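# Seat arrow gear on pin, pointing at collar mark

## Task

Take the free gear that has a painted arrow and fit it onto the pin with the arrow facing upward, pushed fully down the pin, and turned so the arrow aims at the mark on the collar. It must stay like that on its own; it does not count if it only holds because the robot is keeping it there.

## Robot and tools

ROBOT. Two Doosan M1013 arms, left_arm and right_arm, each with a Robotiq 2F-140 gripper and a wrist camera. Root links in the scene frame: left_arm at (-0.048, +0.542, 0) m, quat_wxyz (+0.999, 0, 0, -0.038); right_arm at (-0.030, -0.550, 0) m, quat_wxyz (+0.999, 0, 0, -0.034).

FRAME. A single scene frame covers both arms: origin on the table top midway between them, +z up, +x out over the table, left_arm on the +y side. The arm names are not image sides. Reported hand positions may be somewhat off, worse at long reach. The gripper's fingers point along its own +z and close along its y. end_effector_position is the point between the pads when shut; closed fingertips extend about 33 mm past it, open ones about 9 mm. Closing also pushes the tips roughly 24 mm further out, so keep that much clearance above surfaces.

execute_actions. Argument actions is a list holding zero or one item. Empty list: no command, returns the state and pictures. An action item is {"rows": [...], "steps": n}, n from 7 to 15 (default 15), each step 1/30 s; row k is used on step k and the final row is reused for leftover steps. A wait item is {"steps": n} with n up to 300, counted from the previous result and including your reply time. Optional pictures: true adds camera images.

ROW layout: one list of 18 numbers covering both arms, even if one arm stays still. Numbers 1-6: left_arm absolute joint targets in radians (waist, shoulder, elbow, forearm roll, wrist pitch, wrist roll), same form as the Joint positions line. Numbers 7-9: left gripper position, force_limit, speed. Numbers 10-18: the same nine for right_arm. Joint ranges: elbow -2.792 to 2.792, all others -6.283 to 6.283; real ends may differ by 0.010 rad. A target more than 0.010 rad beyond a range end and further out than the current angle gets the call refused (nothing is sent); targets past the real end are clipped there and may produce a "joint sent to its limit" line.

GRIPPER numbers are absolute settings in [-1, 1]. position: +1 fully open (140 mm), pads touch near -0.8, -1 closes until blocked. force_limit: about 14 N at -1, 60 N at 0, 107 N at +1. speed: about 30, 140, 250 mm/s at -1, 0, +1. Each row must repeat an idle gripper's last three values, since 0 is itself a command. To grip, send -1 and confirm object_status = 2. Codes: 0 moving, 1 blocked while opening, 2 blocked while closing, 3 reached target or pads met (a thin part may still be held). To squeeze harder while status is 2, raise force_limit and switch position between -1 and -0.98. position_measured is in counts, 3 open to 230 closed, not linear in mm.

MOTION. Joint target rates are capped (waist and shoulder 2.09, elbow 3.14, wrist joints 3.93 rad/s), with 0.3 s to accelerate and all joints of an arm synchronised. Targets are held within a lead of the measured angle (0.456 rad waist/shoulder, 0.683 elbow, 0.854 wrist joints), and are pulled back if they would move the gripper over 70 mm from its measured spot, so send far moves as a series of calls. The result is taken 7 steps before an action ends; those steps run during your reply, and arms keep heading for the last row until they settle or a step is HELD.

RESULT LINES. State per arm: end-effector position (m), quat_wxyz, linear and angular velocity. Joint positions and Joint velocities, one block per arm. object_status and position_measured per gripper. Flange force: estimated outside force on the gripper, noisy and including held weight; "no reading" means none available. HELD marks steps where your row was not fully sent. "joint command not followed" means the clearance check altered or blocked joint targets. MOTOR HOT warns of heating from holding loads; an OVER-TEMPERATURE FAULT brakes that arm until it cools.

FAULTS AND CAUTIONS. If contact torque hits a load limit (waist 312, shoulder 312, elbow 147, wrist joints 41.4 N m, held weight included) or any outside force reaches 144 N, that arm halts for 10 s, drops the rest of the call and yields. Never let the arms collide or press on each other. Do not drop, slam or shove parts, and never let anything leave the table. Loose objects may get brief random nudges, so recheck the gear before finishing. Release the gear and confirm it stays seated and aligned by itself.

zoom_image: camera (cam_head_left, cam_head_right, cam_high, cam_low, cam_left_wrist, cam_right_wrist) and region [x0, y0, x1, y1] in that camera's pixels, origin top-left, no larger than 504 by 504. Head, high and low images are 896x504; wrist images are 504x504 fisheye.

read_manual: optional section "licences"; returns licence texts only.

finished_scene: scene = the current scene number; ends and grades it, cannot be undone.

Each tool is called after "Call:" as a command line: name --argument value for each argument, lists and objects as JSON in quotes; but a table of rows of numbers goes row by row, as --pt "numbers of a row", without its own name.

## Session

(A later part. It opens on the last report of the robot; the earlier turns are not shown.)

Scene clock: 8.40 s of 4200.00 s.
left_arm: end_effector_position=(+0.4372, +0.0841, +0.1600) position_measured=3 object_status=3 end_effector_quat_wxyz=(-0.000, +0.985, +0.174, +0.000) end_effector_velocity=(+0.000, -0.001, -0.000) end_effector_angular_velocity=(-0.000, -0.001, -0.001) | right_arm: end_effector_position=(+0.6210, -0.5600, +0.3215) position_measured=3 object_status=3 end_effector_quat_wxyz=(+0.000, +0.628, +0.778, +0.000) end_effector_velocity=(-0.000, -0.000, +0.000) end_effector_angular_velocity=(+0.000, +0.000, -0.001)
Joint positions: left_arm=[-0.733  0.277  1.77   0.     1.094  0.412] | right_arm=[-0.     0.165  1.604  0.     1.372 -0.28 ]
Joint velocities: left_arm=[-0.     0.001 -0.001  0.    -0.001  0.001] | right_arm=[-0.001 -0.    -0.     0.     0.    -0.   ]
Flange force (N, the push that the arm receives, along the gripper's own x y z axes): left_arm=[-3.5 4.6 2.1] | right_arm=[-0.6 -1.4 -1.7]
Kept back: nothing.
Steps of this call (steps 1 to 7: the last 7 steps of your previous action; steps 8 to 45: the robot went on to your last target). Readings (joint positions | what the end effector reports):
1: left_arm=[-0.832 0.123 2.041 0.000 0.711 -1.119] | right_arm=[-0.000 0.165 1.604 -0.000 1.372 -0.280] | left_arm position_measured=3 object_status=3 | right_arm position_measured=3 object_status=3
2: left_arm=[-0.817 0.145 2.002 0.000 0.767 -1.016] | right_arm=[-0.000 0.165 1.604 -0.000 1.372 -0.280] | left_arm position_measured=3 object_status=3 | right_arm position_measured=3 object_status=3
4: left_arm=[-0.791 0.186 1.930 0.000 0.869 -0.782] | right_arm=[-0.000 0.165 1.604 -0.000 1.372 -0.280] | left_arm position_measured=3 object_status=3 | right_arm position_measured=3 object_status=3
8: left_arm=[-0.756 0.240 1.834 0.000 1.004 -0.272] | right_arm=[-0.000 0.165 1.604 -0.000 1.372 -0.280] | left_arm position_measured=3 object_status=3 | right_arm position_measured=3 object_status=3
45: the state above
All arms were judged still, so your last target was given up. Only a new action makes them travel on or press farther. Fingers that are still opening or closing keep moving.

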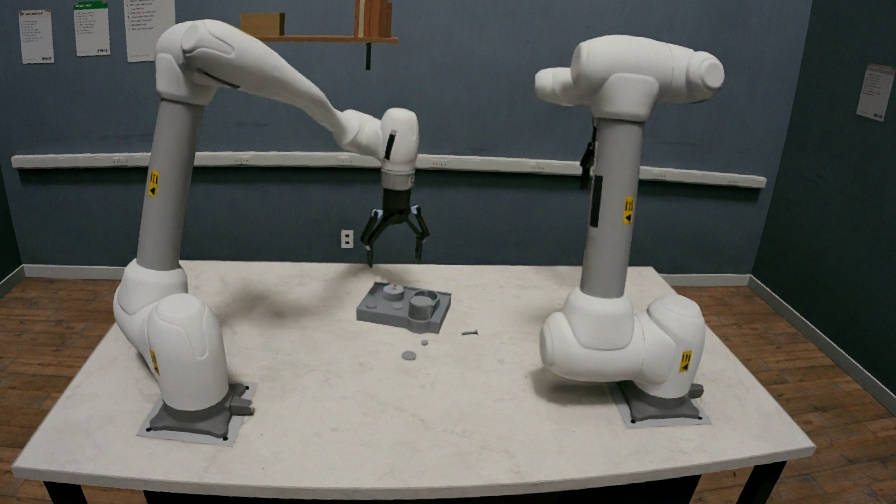

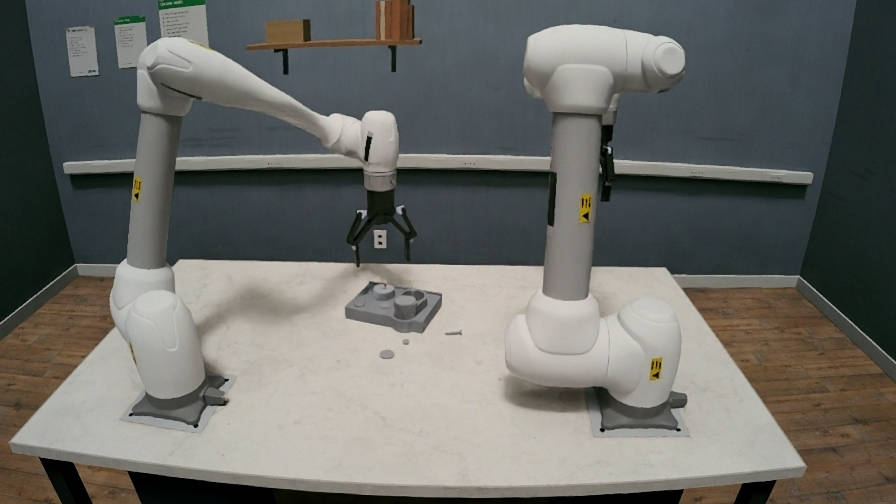

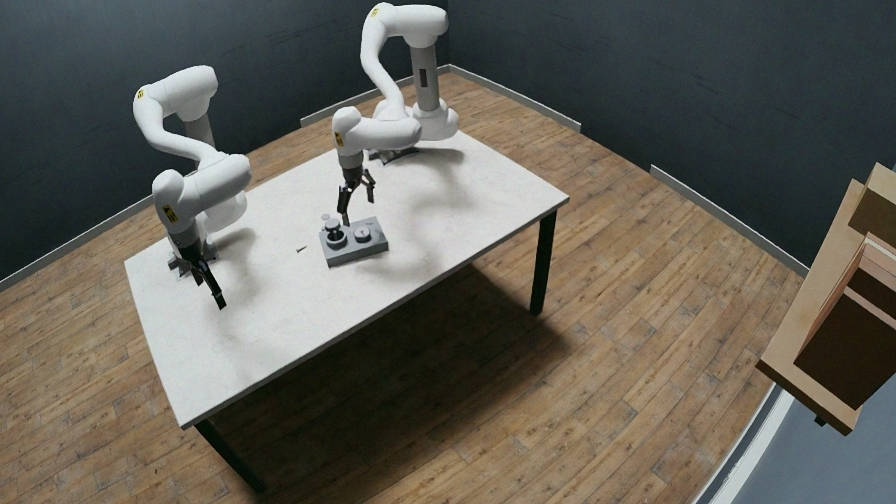

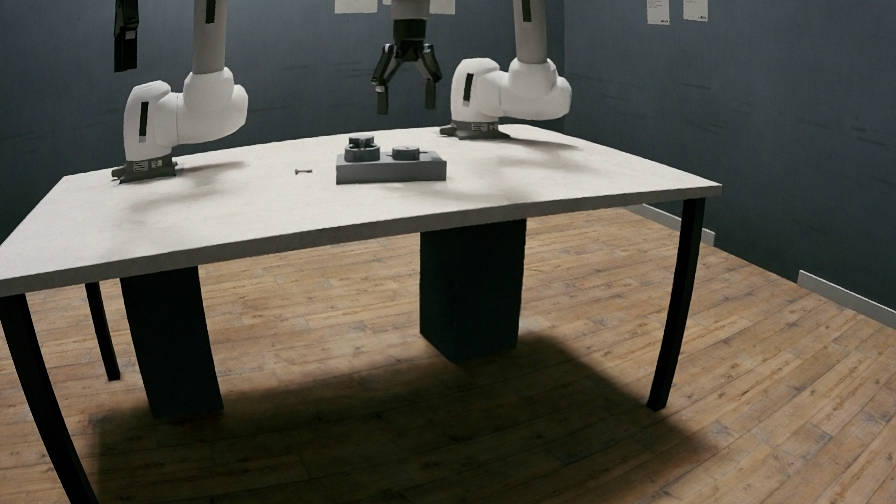

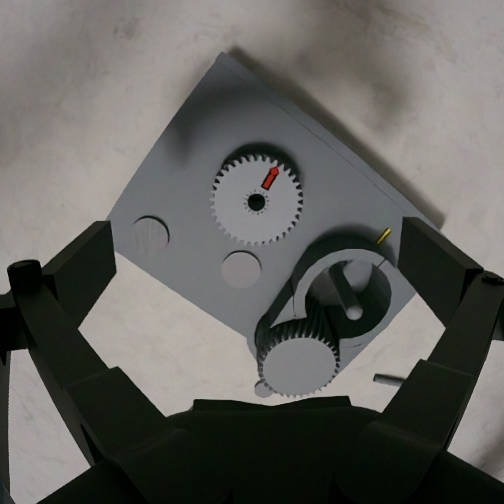

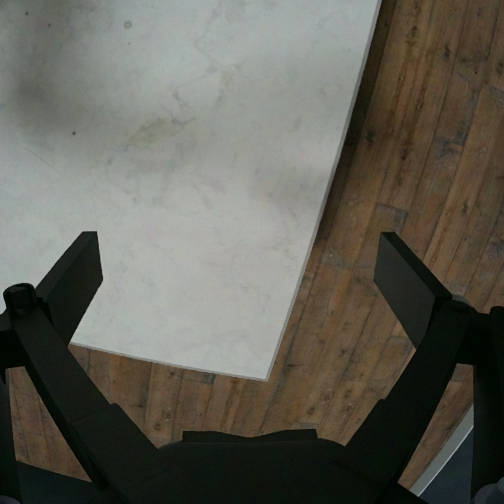

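Call:
execute_actions --actions '[{"rows":[[-0.8671,0.3436,1.7186,0,1.0794,0.9277,-0.5,0,0,0,0.165,1.604,0,1.372,-0.28,1,0,0]],"steps":15}]'

Call:
execute_actions --actions '[{"steps":30}]' --pictures true

Call:
zoom_image --camera "cam_left_wrist" --region '[130,80,380,330]'

Scene clock: 8.97 s of 4200.00 s.
left_arm: end_effector_position=(+0.4102, +0.0259, +0.1472) position_measured=52 object_status=0 end_effector_quat_wxyz=(-0.000, +0.999, -0.034, -0.000) end_effector_velocity=(-0.191, -0.356, -0.083) end_effector_angular_velocity=(+0.003, +0.002, -2.562) | right_arm: end_effector_position=(+0.6210, -0.5600, +0.3215) position_measured=3 object_status=3 end_effector_quat_wxyz=(+0.000, +0.628, +0.778, +0.000) end_effector_velocity=(+0.001, +0.000, +0.000) end_effector_angular_velocity=(+0.000, -0.001, +0.000)
Joint positions: left_arm=[-0.819  0.32   1.737 -0.     1.085  0.744] | right_arm=[-0.     0.165  1.604  0.     1.372 -0.28 ]
Joint velocities: left_arm=[-0.539  0.267 -0.205  0.001 -0.059  2.022] | right_arm=[ 0.     0.    -0.001  0.    -0.    -0.   ]
Flange force (N, the push that the arm receives, along the gripper's own x y z axes): left_arm=[-0.5 6.4 3.9] | right_arm=[-0.8 -2.9 -2.4]
Steps of this call (steps 1 to 9: nothing new was sent; steps 10 to 17: the first 8 steps of this action). Readings (joint positions | what the end effector reports):
10: left_arm=[-0.733 0.277 1.770 -0.000 1.094 0.413] | right_arm=[-0.000 0.165 1.604 -0.000 1.372 -0.280] | left_arm position_measured=3 object_status=0 | right_arm position_measured=3 object_status=3
11: left_arm=[-0.734 0.278 1.770 -0.000 1.094 0.422] | right_arm=[-0.000 0.165 1.604 -0.000 1.372 -0.280] | left_arm position_measured=7 object_status=0 | right_arm position_measured=3 object_status=3
13: left_arm=[-0.750 0.286 1.764 -0.000 1.093 0.481] | right_arm=[-0.000 0.165 1.604 -0.000 1.372 -0.280] | left_arm position_measured=22 object_status=0 | right_arm position_measured=3 object_status=3
17: the state above

Scene clock: 9.97 s of 4200.00 s.
left_arm: end_effector_position=(+0.3922, -0.0056, +0.1400) position_measured=192 object_status=3 end_effector_quat_wxyz=(+0.000, +0.989, -0.150, -0.000) end_effector_velocity=(+0.000, -0.000, -0.001) end_effector_angular_velocity=(+0.001, +0.000, +0.001) | right_arm: end_effector_position=(+0.6210, -0.5600, +0.3215) position_measured=3 object_status=3 end_effector_quat_wxyz=(+0.000, +0.628, +0.778, +0.000) end_effector_velocity=(-0.001, +0.001, -0.000) end_effector_angular_velocity=(+0.001, +0.001, +0.001)
Joint positions: left_arm=[-0.867  0.344  1.719 -0.     1.079  0.928] | right_arm=[-0.     0.165  1.604 -0.     1.372 -0.28 ]
Joint velocities: left_arm=[-0.     0.001 -0.     0.    -0.    -0.002] | right_arm=[ 0.001 -0.     0.001  0.001  0.     0.   ]
Flange force (N, the push that the arm receives, along the gripper's own x y z axes): left_arm=[0.5 5.6 3.2] | right_arm=[-2.3 -2.4 -2.1]
Kept back: nothing.
Steps of this call (steps 1 to 7: the last 7 steps of your previous action; steps 8 to 30: the robot went on to your last target). Readings (joint positions | what the end effector reports):
1: left_arm=[-0.836 0.328 1.731 -0.000 1.083 0.808] | right_arm=[-0.000 0.165 1.604 -0.000 1.372 -0.280] | left_arm position_measured=60 object_status=0 | right_arm position_measured=3 object_status=3
2: left_arm=[-0.849 0.335 1.726 -0.000 1.081 0.859] | right_arm=[-0.000 0.165 1.604 -0.000 1.372 -0.280] | left_arm position_measured=67 object_status=0 | right_arm position_measured=3 object_status=3
4: left_arm=[-0.865 0.342 1.720 -0.000 1.080 0.918] | right_arm=[-0.000 0.165 1.604 -0.000 1.372 -0.280] | left_arm position_measured=82 object_status=0 | right_arm position_measured=3 object_status=3
8: left_arm=[-0.867 0.344 1.719 -0.000 1.079 0.928] | right_arm=[-0.000 0.165 1.604 -0.000 1.372 -0.280] | left_arm position_measured=113 object_status=0 | right_arm position_measured=3 object_status=3
30: the state above
All arms were judged still, so your last target was given up. Only a new action makes them travel on or press farther. Fingers that are still opening or closing keep moving.

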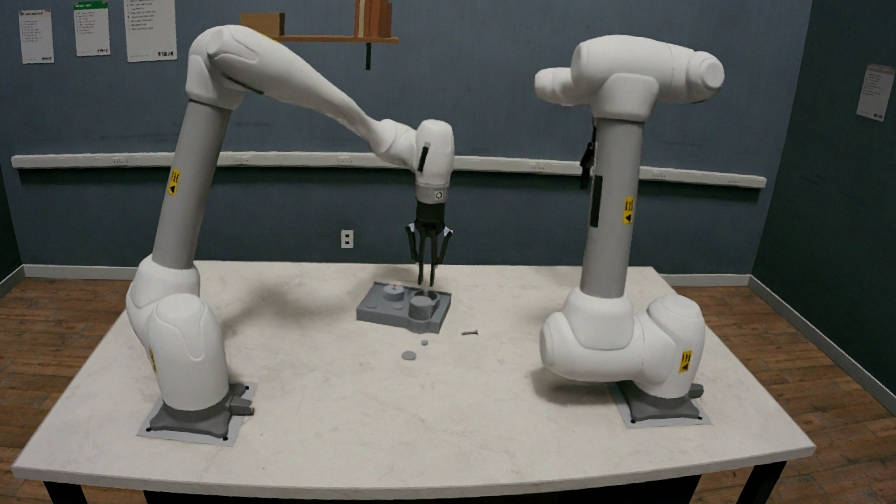

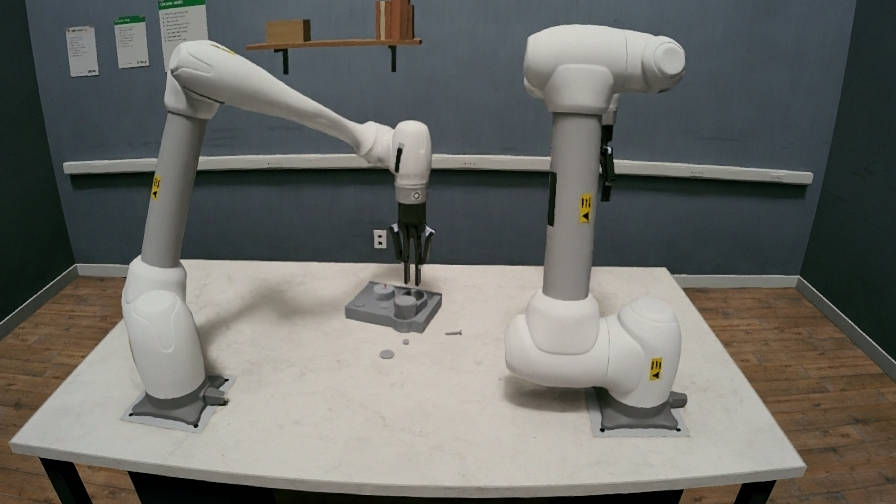

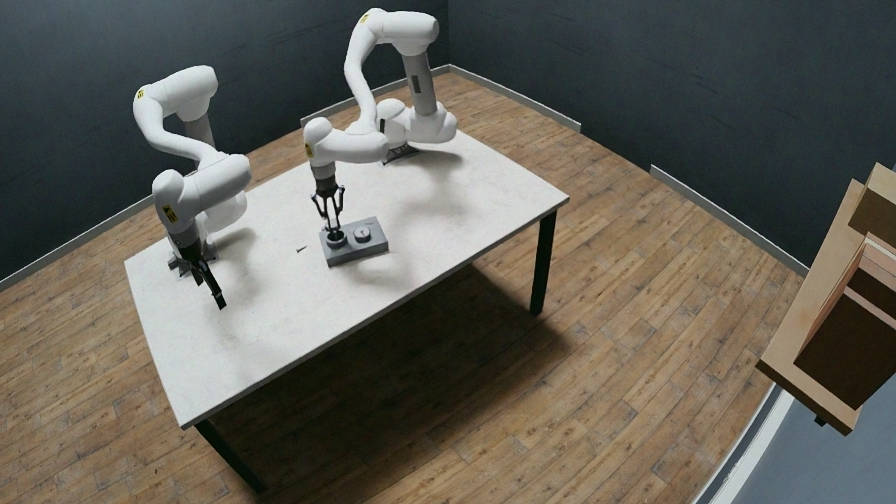

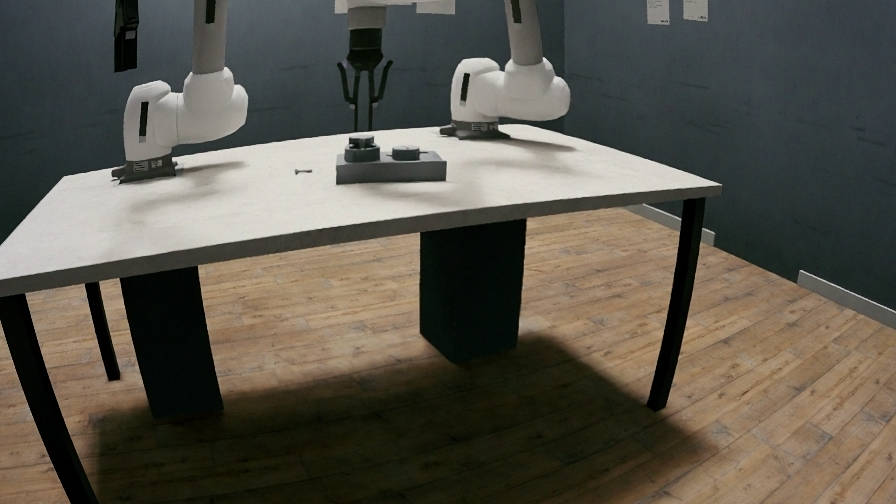

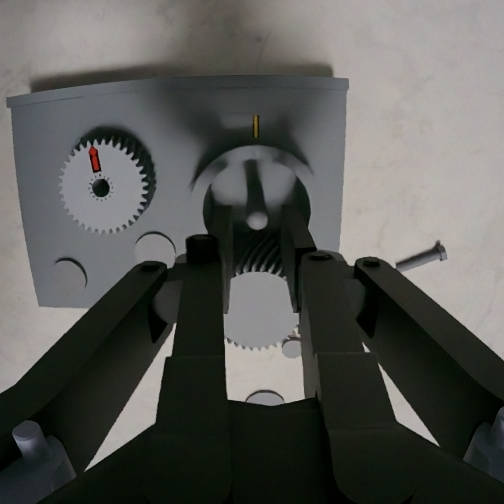

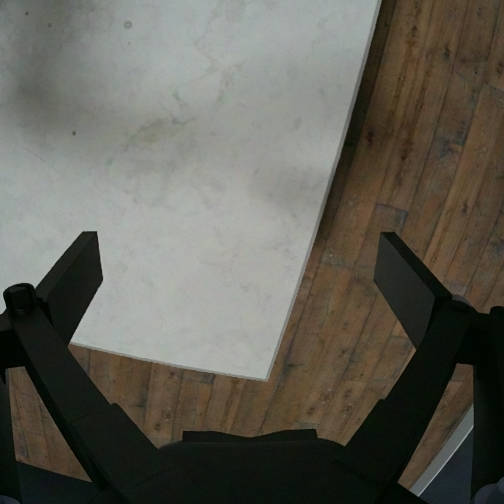

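Region (130, 80, 380, 330) of cam_left_wrist's 504x504 image, scaled by 2.016, with more detail than that image has.

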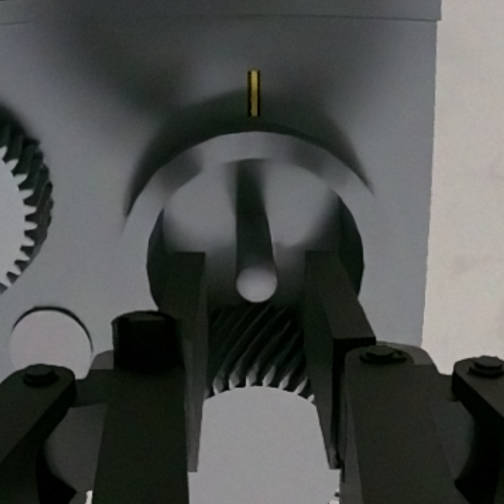

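Call:
execute_actions --actions '[{"rows":[[-0.8671,0.4036,1.7771,0,0.9609,0.9277,-0.58,0,0,0,0.165,1.604,0,1.372,-0.28,1,0,0]],"steps":15}]'

Call:
execute_actions --actions '[{"steps":15}]' --pictures true

Call:
zoom_image --camera "cam_left_wrist" --region '[130,80,380,330]'

Scene clock: 10.73 s of 4200.00 s.
left_arm: end_effector_position=(+0.3921, -0.0055, +0.0700) position_measured=202 object_status=0 end_effector_quat_wxyz=(-0.000, +0.989, -0.150, -0.000) end_effector_velocity=(+0.002, -0.002, +0.007) end_effector_angular_velocity=(-0.014, -0.009, +0.002) | right_arm: end_effector_position=(+0.6210, -0.5600, +0.3215) position_measured=3 object_status=3 end_effector_quat_wxyz=(+0.000, +0.628, +0.778, +0.000) end_effector_velocity=(+0.001, -0.001, +0.000) end_effector_angular_velocity=(-0.000, -0.002, -0.002)
Joint positions: left_arm=[-0.867  0.404  1.777 -0.     0.961  0.928] | right_arm=[-0.     0.165  1.604 -0.     1.372 -0.28 ]
Joint velocities: left_arm=[ 0.002 -0.01  -0.    -0.001 -0.006  0.   ] | right_arm=[-0.002 -0.    -0.    -0.    -0.002  0.   ]
Flange force (N, the push that the arm receives, along the gripper's own x y z axes): left_arm=[-1.7 2.9 -0.8] | right_arm=[-2.4 -0.6 -2.2]
Steps of this call (steps 1 to 15: nothing new was sent; steps 16 to 23: the first 8 steps of this action). Readings (joint positions | what the end effector reports):
16: left_arm=[-0.867 0.344 1.719 -0.000 1.079 0.928] | right_arm=[-0.000 0.165 1.604 -0.000 1.372 -0.280] | left_arm position_measured=192 object_status=0 | right_arm position_measured=3 object_status=3
17: left_arm=[-0.867 0.348 1.722 -0.000 1.070 0.928] | right_arm=[-0.000 0.165 1.604 -0.000 1.372 -0.280] | left_arm position_measured=195 object_status=0 | right_arm position_measured=3 object_status=3
19: left_arm=[-0.867 0.377 1.751 -0.000 1.013 0.928] | right_arm=[-0.000 0.165 1.604 0.000 1.372 -0.280] | left_arm position_measured=202 object_status=0 | right_arm position_measured=3 object_status=3
23: the state above

Scene clock: 11.23 s of 4200.00 s.
left_arm: end_effector_position=(+0.3922, -0.0056, +0.0700) position_measured=202 object_status=3 end_effector_quat_wxyz=(+0.000, +0.989, -0.150, -0.000) end_effector_velocity=(+0.000, -0.000, -0.001) end_effector_angular_velocity=(+0.001, -0.001, -0.001) | right_arm: end_effector_position=(+0.6210, -0.5600, +0.3215) position_measured=3 object_status=3 end_effector_quat_wxyz=(+0.000, +0.628, +0.778, +0.000) end_effector_velocity=(-0.000, -0.000, +0.000) end_effector_angular_velocity=(+0.000, -0.000, -0.001)
Joint positions: left_arm=[-0.867  0.404  1.777 -0.     0.961  0.928] | right_arm=[-0.     0.165  1.604 -0.     1.372 -0.28 ]
Joint velocities: left_arm=[-0.     0.001 -0.     0.002 -0.001 -0.   ] | right_arm=[-0.001 -0.     0.     0.    -0.    -0.   ]
Flange force (N, the push that the arm receives, along the gripper's own x y z axes): left_arm=[-0.2 5.0 3.8] | right_arm=[-1.5 -0.9 -2.6]
Kept back: nothing.
Steps of this call (steps 1 to 7: the last 7 steps of your previous action; steps 8 to 15: the robot went on to your last target). Readings (joint positions | what the end effector reports):
1: left_arm=[-0.867 0.403 1.777 -0.000 0.961 0.928] | right_arm=[-0.000 0.165 1.604 -0.000 1.372 -0.280] | left_arm position_measured=202 object_status=0 | right_arm position_measured=3 object_status=3
2: left_arm=[-0.867 0.403 1.777 -0.000 0.961 0.928] | right_arm=[-0.000 0.165 1.604 0.000 1.372 -0.280] | left_arm position_measured=202 object_status=0 | right_arm position_measured=3 object_status=3
4: left_arm=[-0.867 0.403 1.777 -0.000 0.961 0.928] | right_arm=[-0.000 0.165 1.604 -0.000 1.372 -0.280] | left_arm position_measured=202 object_status=0 | right_arm position_measured=3 object_status=3
8: left_arm=[-0.867 0.404 1.777 -0.000 0.961 0.928] | right_arm=[-0.000 0.165 1.604 0.000 1.372 -0.280] | left_arm position_measured=202 object_status=3 | right_arm position_measured=3 object_status=3
15: the state above
All arms were judged still, so your last target was given up. Only a new action makes them travel on or press farther. Fingers that are still opening or closing keep moving.

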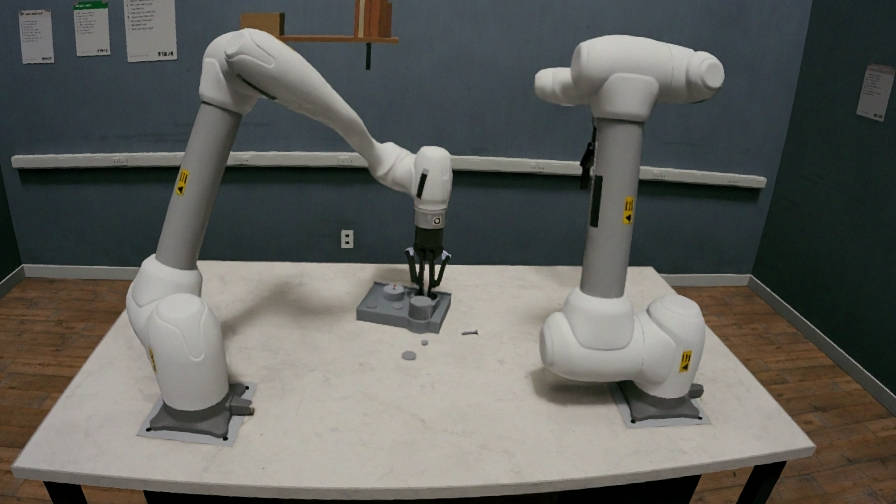

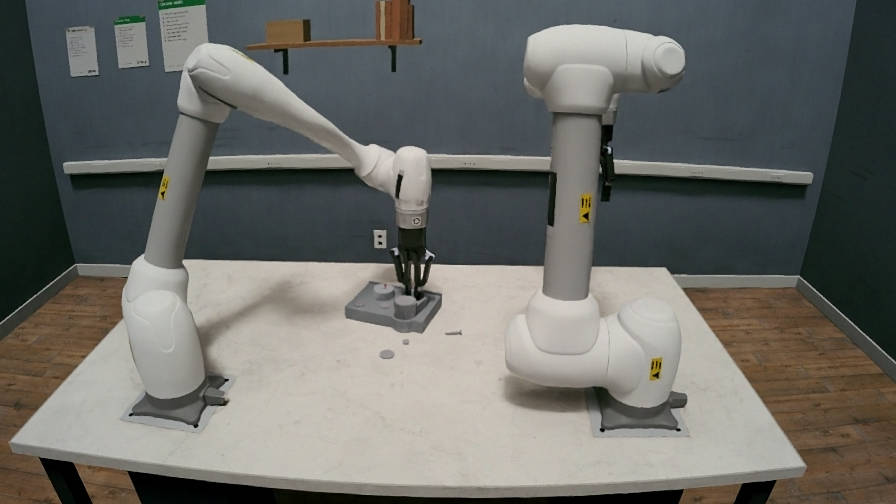

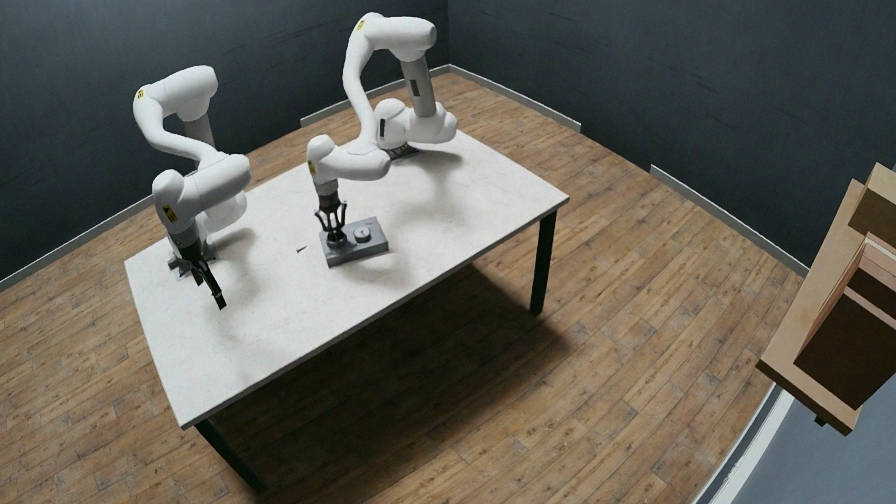

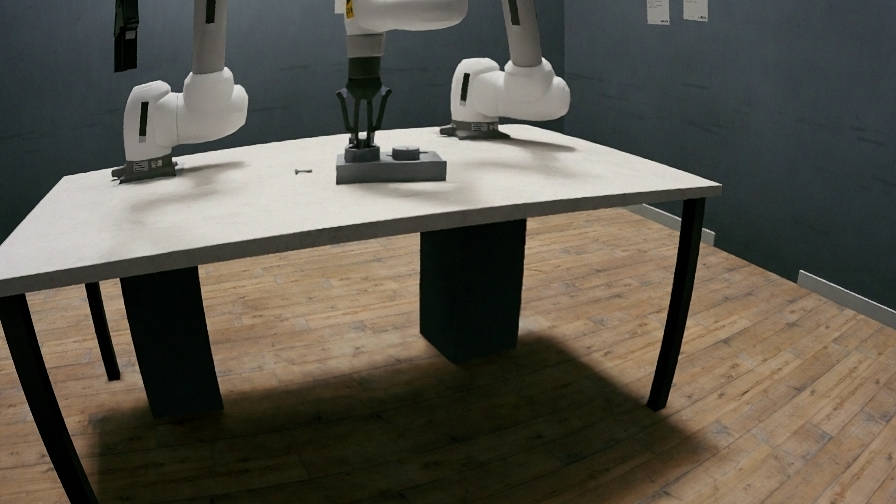

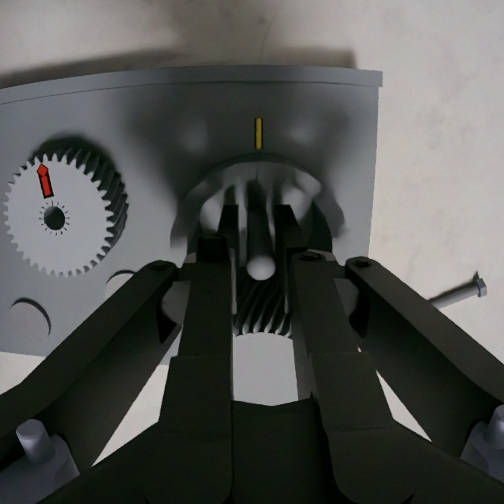

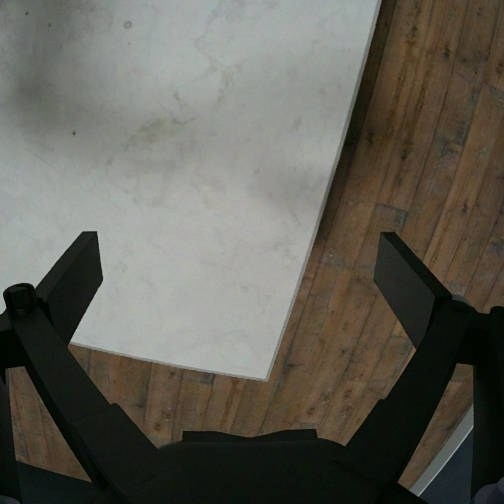

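Region (130, 80, 380, 330) of cam_left_wrist's 504x504 image, scaled by 2.016, with more detail than that image has.

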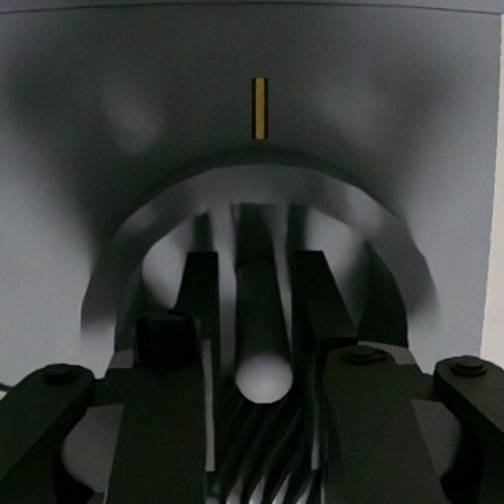

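Call:
execute_actions --actions '[{"rows":[[-0.8671,0.4140,1.7850,0,0.9426,0.9277,-0.62,0,0,0,0.165,1.604,0,1.372,-0.28,1,0,0]],"steps":15}]'

Call:
execute_actions --actions '[{"rows":[[-0.8671,0.4154,1.7861,0,0.9401,0.9277,-0.62,0,0,0,0.165,1.604,0,1.372,-0.28,1,0,0]],"steps":14}]'

Scene clock: 12.00 s of 4200.00 s.
left_arm: end_effector_position=(+0.3922, -0.0055, +0.0590) position_measured=208 object_status=0 end_effector_quat_wxyz=(-0.000, +0.989, -0.150, -0.000) end_effector_velocity=(+0.001, -0.000, +0.002) end_effector_angular_velocity=(-0.003, -0.002, +0.001) | right_arm: end_effector_position=(+0.6210, -0.5600, +0.3215) position_measured=3 object_status=3 end_effector_quat_wxyz=(+0.000, +0.628, +0.778, +0.000) end_effector_velocity=(+0.000, +0.001, +0.001) end_effector_angular_velocity=(+0.000, -0.001, +0.001)
Joint positions: left_arm=[-0.867  0.414  1.785  0.     0.943  0.928] | right_arm=[-0.     0.165  1.604 -0.     1.372 -0.28 ]
Joint velocities: left_arm=[ 0.001 -0.002 -0.001 -0.    -0.     0.001] | right_arm=[ 0.001 -0.001 -0.     0.     0.    -0.   ]
Flange force (N, the push that the arm receives, along the gripper's own x y z axes): left_arm=[-0.7 4.9 3.1] | right_arm=[-0.4 0.6 -3.0]
Steps of this call (steps 1 to 15: nothing new was sent; steps 16 to 23: the first 8 steps of this action). Readings (joint positions | what the end effector reports):
16: left_arm=[-0.867 0.404 1.777 -0.000 0.961 0.928] | right_arm=[-0.000 0.165 1.604 0.000 1.372 -0.280] | left_arm position_measured=202 object_status=0 | right_arm position_measured=3 object_status=3
17: left_arm=[-0.867 0.407 1.779 0.000 0.954 0.928] | right_arm=[-0.000 0.165 1.604 -0.000 1.372 -0.280] | left_arm position_measured=204 object_status=0 | right_arm position_measured=3 object_status=3
19: left_arm=[-0.867 0.414 1.785 0.000 0.943 0.928] | right_arm=[-0.000 0.165 1.604 0.000 1.372 -0.280] | left_arm position_measured=208 object_status=0 | right_arm position_measured=3 object_status=3
23: the state above

Scene clock: 12.47 s of 4200.00 s.
left_arm: end_effector_position=(+0.3923, -0.0056, +0.0577) position_measured=208 object_status=3 end_effector_quat_wxyz=(+0.000, +0.989, -0.150, +0.000) end_effector_velocity=(-0.000, -0.001, +0.002) end_effector_angular_velocity=(-0.003, -0.002, -0.002) | right_arm: end_effector_position=(+0.6210, -0.5600, +0.3215) position_measured=3 object_status=3 end_effector_quat_wxyz=(+0.000, +0.628, +0.778, +0.000) end_effector_velocity=(+0.000, +0.001, -0.000) end_effector_angular_velocity=(-0.000, +0.000, +0.002)
Joint positions: left_arm=[-0.867  0.415  1.786  0.     0.94   0.928] | right_arm=[-0.     0.165  1.604  0.     1.372 -0.28 ]
Joint velocities: left_arm=[-0.001 -0.002  0.    -0.    -0.001  0.001] | right_arm=[ 0.002  0.    -0.    -0.    -0.     0.   ]
Flange force (N, the push that the arm receives, along the gripper's own x y z axes): left_arm=[-1.7 4.4 0.1] | right_arm=[0.0 -0.2 -2.8]
Steps of this call (steps 1 to 7: the last 7 steps of your previous action; steps 8 to 14: the first 7 steps of this action). Readings (joint positions | what the end effector reports):
8: left_arm=[-0.867 0.414 1.785 0.000 0.942 0.928] | right_arm=[-0.000 0.165 1.604 -0.000 1.372 -0.280] | left_arm position_measured=208 object_status=3 | right_arm position_measured=3 object_status=3
9: left_arm=[-0.867 0.415 1.785 0.000 0.941 0.928] | right_arm=[-0.000 0.165 1.604 0.000 1.372 -0.280] | left_arm position_measured=208 object_status=3 | right_arm position_measured=3 object_status=3
11: left_arm=[-0.867 0.415 1.786 0.000 0.940 0.928] | right_arm=[-0.000 0.165 1.604 0.000 1.372 -0.280] | left_arm position_measured=208 object_status=3 | right_arm position_measured=3 object_status=3
14: the state above

Call:
execute_actions --actions '[{"rows":[[-0.8671,0.4168,1.7871,0,0.9377,0.9277,-0.62,0,0,0,0.165,1.604,0,1.372,-0.28,1,0,0]],"steps":13}]'

Scene clock: 12.90 s of 4200.00 s.
left_arm: end_effector_position=(+0.3922, -0.0055, +0.0561) position_measured=208 object_status=3 end_effector_quat_wxyz=(-0.000, +0.989, -0.149, -0.000) end_effector_velocity=(-0.001, -0.000, +0.001) end_effector_angular_velocity=(-0.001, -0.001, -0.003) | right_arm: end_effector_position=(+0.6210, -0.5600, +0.3215) position_measured=3 object_status=3 end_effector_quat_wxyz=(+0.000, +0.628, +0.778, +0.000) end_effector_velocity=(+0.001, -0.000, -0.000) end_effector_angular_velocity=(-0.000, -0.002, +0.000)
Joint positions: left_arm=[-0.867  0.417  1.787 -0.     0.938  0.928] | right_arm=[-0.     0.165  1.604  0.     1.372 -0.28 ]
Joint velocities: left_arm=[-0.002 -0.002  0.001  0.001 -0.     0.   ] | right_arm=[-0.     0.    -0.    -0.    -0.002 -0.   ]
Flange force (N, the push that the arm receives, along the gripper's own x y z axes): left_arm=[-1.4 4.7 2.2] | right_arm=[-0.9 -0.4 -3.5]
Steps of this call (steps 1 to 7: the last 7 steps of your previous action; steps 8 to 13: the first 6 steps of this action). Readings (joint positions | what the end effector reports):
8: left_arm=[-0.867 0.415 1.786 0.000 0.940 0.928] | right_arm=[-0.000 0.165 1.604 -0.000 1.372 -0.280] | left_arm position_measured=208 object_status=3 | right_arm position_measured=3 object_status=3
9: left_arm=[-0.867 0.416 1.787 0.000 0.939 0.928] | right_arm=[-0.000 0.165 1.604 0.000 1.372 -0.280] | left_arm position_measured=208 object_status=3 | right_arm position_measured=3 object_status=3
11: left_arm=[-0.867 0.417 1.787 -0.000 0.938 0.928] | right_arm=[-0.000 0.165 1.604 0.000 1.372 -0.280] | left_arm position_measured=208 object_status=3 | right_arm position_measured=3 object_status=3
13: the state above

Call:
execute_actions --actions '[{"rows":[[-0.8671,0.4183,1.7881,0,0.9352,0.9277,-0.62,0,0,0,0.165,1.604,0,1.372,-0.28,1,0,0]],"steps":13}]' --pictures true

Call:
zoom_image --camera "cam_left_wrist" --region '[130,80,380,330]'

Scene clock: 13.33 s of 4200.00 s.
left_arm: end_effector_position=(+0.3923, -0.0056, +0.0547) position_measured=208 object_status=3 end_effector_quat_wxyz=(+0.000, +0.989, -0.149, +0.000) end_effector_velocity=(-0.001, -0.000, -0.002) end_effector_angular_velocity=(+0.002, -0.000, -0.002) | right_arm: end_effector_position=(+0.6210, -0.5600, +0.3215) position_measured=3 object_status=3 end_effector_quat_wxyz=(+0.000, +0.628, +0.778, +0.000) end_effector_velocity=(+0.000, +0.000, +0.000) end_effector_angular_velocity=(-0.000, -0.001, +0.001)
Joint positions: left_arm=[-0.867  0.418  1.788 -0.     0.935  0.928] | right_arm=[-0.     0.165  1.604 -0.     1.372 -0.28 ]
Joint velocities: left_arm=[-0.001  0.002  0.001  0.001 -0.001  0.   ] | right_arm=[ 0.001  0.    -0.001 -0.    -0.    -0.   ]
Flange force (N, the push that the arm receives, along the gripper's own x y z axes): left_arm=[-1.7 6.4 3.0] | right_arm=[-0.8 -3.1 -2.5]
Steps of this call (steps 1 to 7: the last 7 steps of your previous action; steps 8 to 13: the first 6 steps of this action). Readings (joint positions | what the end effector reports):
8: left_arm=[-0.867 0.417 1.787 -0.000 0.938 0.928] | right_arm=[-0.000 0.165 1.604 0.000 1.372 -0.280] | left_arm position_measured=208 object_status=3 | right_arm position_measured=3 object_status=3
9: left_arm=[-0.867 0.418 1.787 -0.000 0.936 0.928] | right_arm=[-0.000 0.165 1.604 -0.000 1.372 -0.280] | left_arm position_measured=208 object_status=3 | right_arm position_measured=3 object_status=3
11: left_arm=[-0.867 0.418 1.788 -0.000 0.935 0.928] | right_arm=[-0.000 0.165 1.604 0.000 1.372 -0.280] | left_arm position_measured=208 object_status=3 | right_arm position_measured=3 object_status=3
13: the state above

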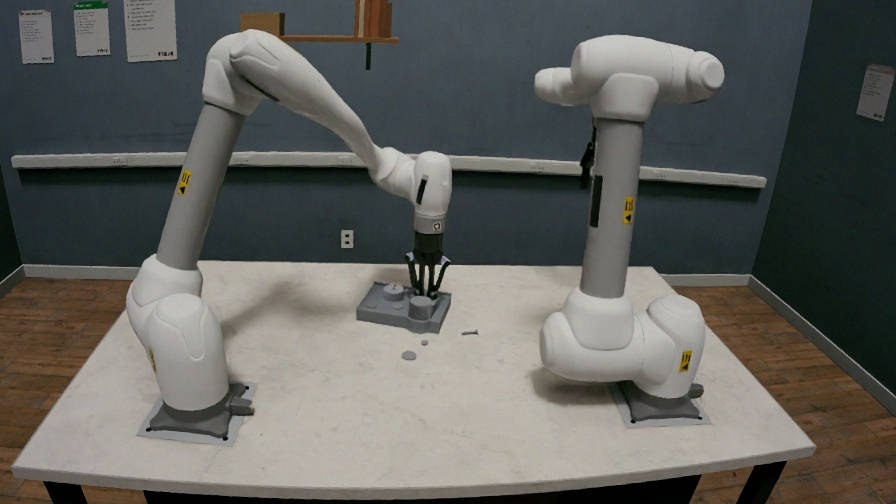

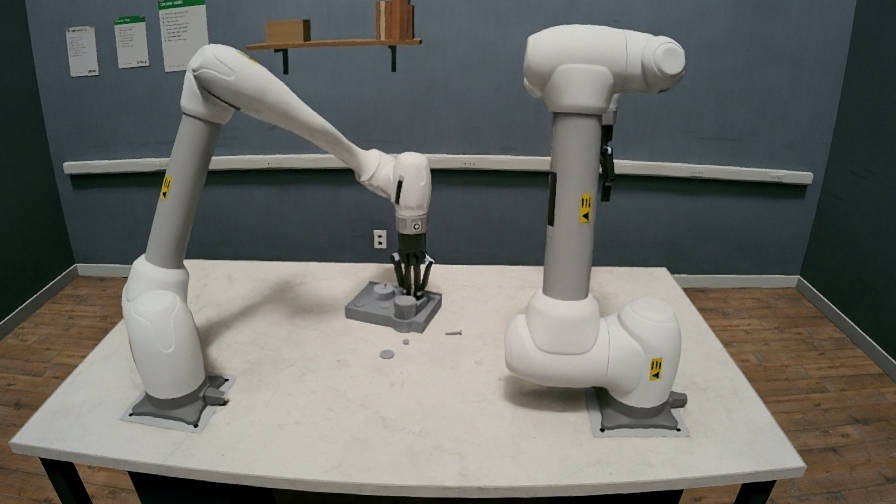

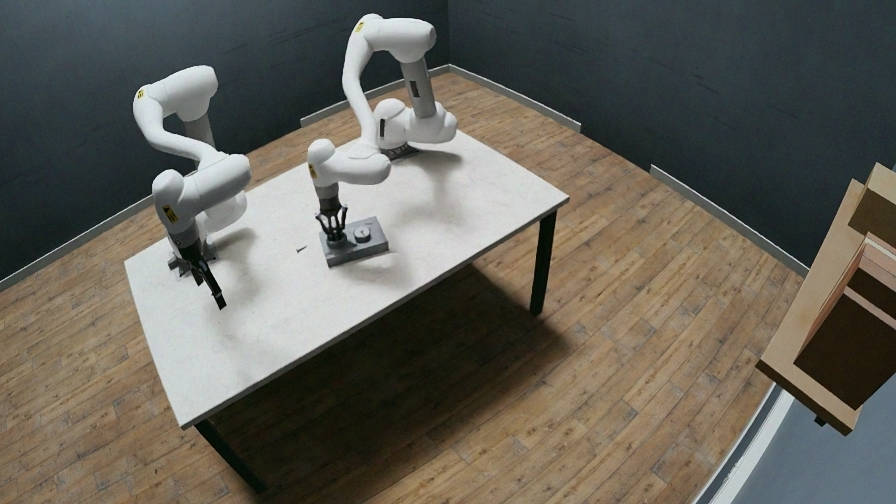

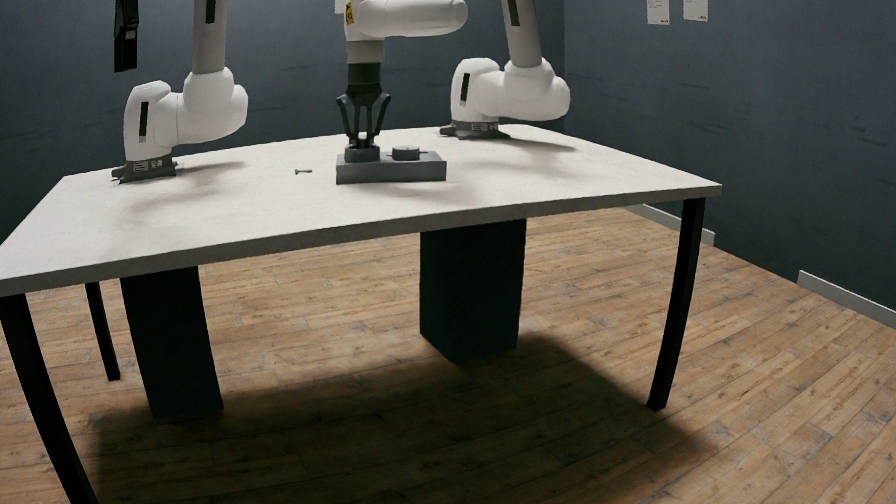

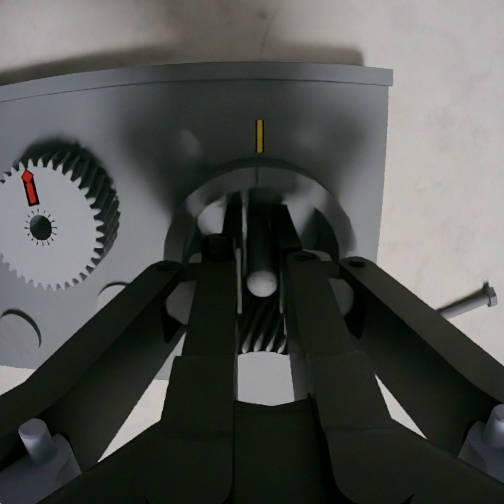

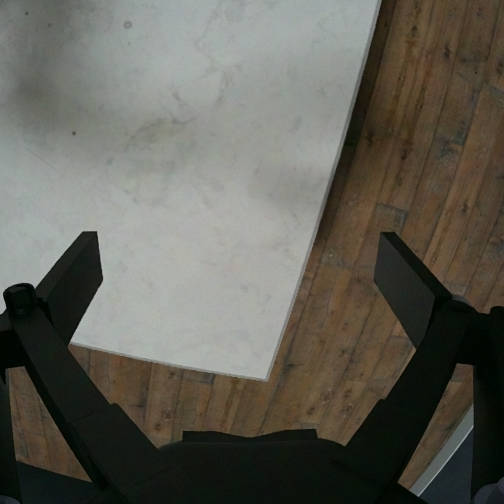

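Region (130, 80, 380, 330) of cam_left_wrist's 504x504 image, scaled by 2.016, with more detail than that image has.

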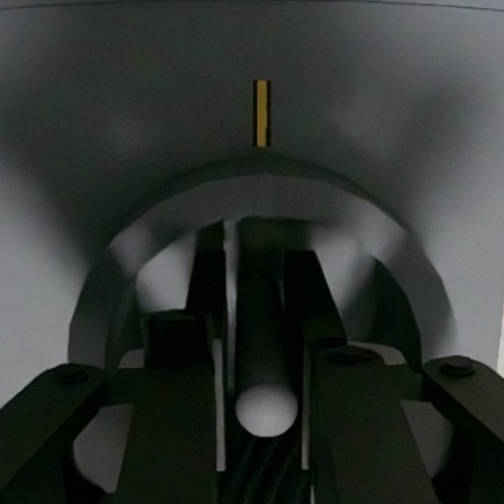

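Call:
execute_actions --actions '[{"rows":[[-0.8671,0.4198,1.7892,0,0.9326,0.9277,-0.62,0,0,0,0.165,1.604,0,1.372,-0.28,1,0,0]],"steps":13}]'

Scene clock: 13.90 s of 4200.00 s.
left_arm: end_effector_position=(+0.3922, -0.0055, +0.0531) position_measured=208 object_status=3 end_effector_quat_wxyz=(-0.000, +0.989, -0.149, -0.000) end_effector_velocity=(-0.001, +0.000, -0.001) end_effector_angular_velocity=(+0.001, +0.001, -0.001) | right_arm: end_effector_position=(+0.6210, -0.5600, +0.3215) position_measured=3 object_status=3 end_effector_quat_wxyz=(+0.000, +0.628, +0.778, +0.000) end_effector_velocity=(+0.001, -0.000, +0.001) end_effector_angular_velocity=(+0.000, -0.002, -0.000)
Joint positions: left_arm=[-0.867  0.42   1.789 -0.     0.933  0.928] | right_arm=[-0.     0.165  1.604 -0.     1.372 -0.28 ]
Joint velocities: left_arm=[-0.001  0.     0.001  0.     0.    -0.   ] | right_arm=[-0.    -0.    -0.002  0.    -0.     0.   ]
Flange force (N, the push that the arm receives, along the gripper's own x y z axes): left_arm=[-1.4 5.0 2.2] | right_arm=[-0.1 -3.0 -2.8]
Steps of this call (steps 1 to 7: the last 7 steps of your previous action; steps 8 to 11: the robot went on to your last target; steps 12 to 17: the first 6 steps of this action). Readings (joint positions | what the end effector reports):
12: left_arm=[-0.867 0.418 1.788 -0.000 0.935 0.928] | right_arm=[-0.000 0.165 1.604 0.000 1.372 -0.280] | left_arm position_measured=208 object_status=3 | right_arm position_measured=3 object_status=3
13: left_arm=[-0.867 0.419 1.789 -0.000 0.934 0.928] | right_arm=[-0.000 0.165 1.604 -0.000 1.372 -0.280] | left_arm position_measured=208 object_status=3 | right_arm position_measured=3 object_status=3
15: left_arm=[-0.867 0.420 1.789 -0.000 0.933 0.928] | right_arm=[-0.000 0.165 1.604 0.000 1.372 -0.280] | left_arm position_measured=208 object_status=3 | right_arm position_measured=3 object_status=3
17: the state above

Call:
execute_actions --actions '[{"rows":[[-0.8671,0.4214,1.7903,0,0.9299,0.9277,-0.62,0,0,0,0.165,1.604,0,1.372,-0.28,1,0,0]],"steps":13}]'

Scene clock: 14.33 s of 4200.00 s.
left_arm: end_effector_position=(+0.3922, -0.0056, +0.0515) position_measured=208 object_status=3 end_effector_quat_wxyz=(+0.000, +0.989, -0.149, +0.000) end_effector_velocity=(+0.001, +0.001, +0.000) end_effector_angular_velocity=(-0.000, -0.002, +0.002) | right_arm: end_effector_position=(+0.6210, -0.5600, +0.3215) position_measured=3 object_status=3 end_effector_quat_wxyz=(+0.000, +0.628, +0.778, +0.000) end_effector_velocity=(-0.001, +0.000, -0.000) end_effector_angular_velocity=(-0.000, +0.001, +0.001)
Joint positions: left_arm=[-0.867  0.421  1.79  -0.     0.93   0.928] | right_arm=[-0.     0.165  1.604 -0.     1.372 -0.28 ]
Joint velocities: left_arm=[ 0.002 -0.     0.     0.001 -0.001 -0.001] | right_arm=[ 0.001 -0.     0.001 -0.     0.001  0.   ]
Flange force (N, the push that the arm receives, along the gripper's own x y z axes): left_arm=[-0.4 5.0 2.6] | right_arm=[-1.0 -2.0 -1.8]
Steps of this call (steps 1 to 7: the last 7 steps of your previous action; steps 8 to 13: the first 6 steps of this action). Readings (joint positions | what the end effector reports):
8: left_arm=[-0.867 0.420 1.789 -0.000 0.932 0.928] | right_arm=[-0.000 0.165 1.604 0.000 1.372 -0.280] | left_arm position_measured=208 object_status=3 | right_arm position_measured=3 object_status=3
9: left_arm=[-0.867 0.421 1.790 -0.000 0.931 0.928] | right_arm=[-0.000 0.165 1.604 -0.000 1.372 -0.280] | left_arm position_measured=208 object_status=3 | right_arm position_measured=3 object_status=3
11: left_arm=[-0.867 0.421 1.790 -0.000 0.930 0.928] | right_arm=[-0.000 0.165 1.604 -0.000 1.372 -0.280] | left_arm position_measured=208 object_status=3 | right_arm position_measured=3 object_status=3
13: the state above


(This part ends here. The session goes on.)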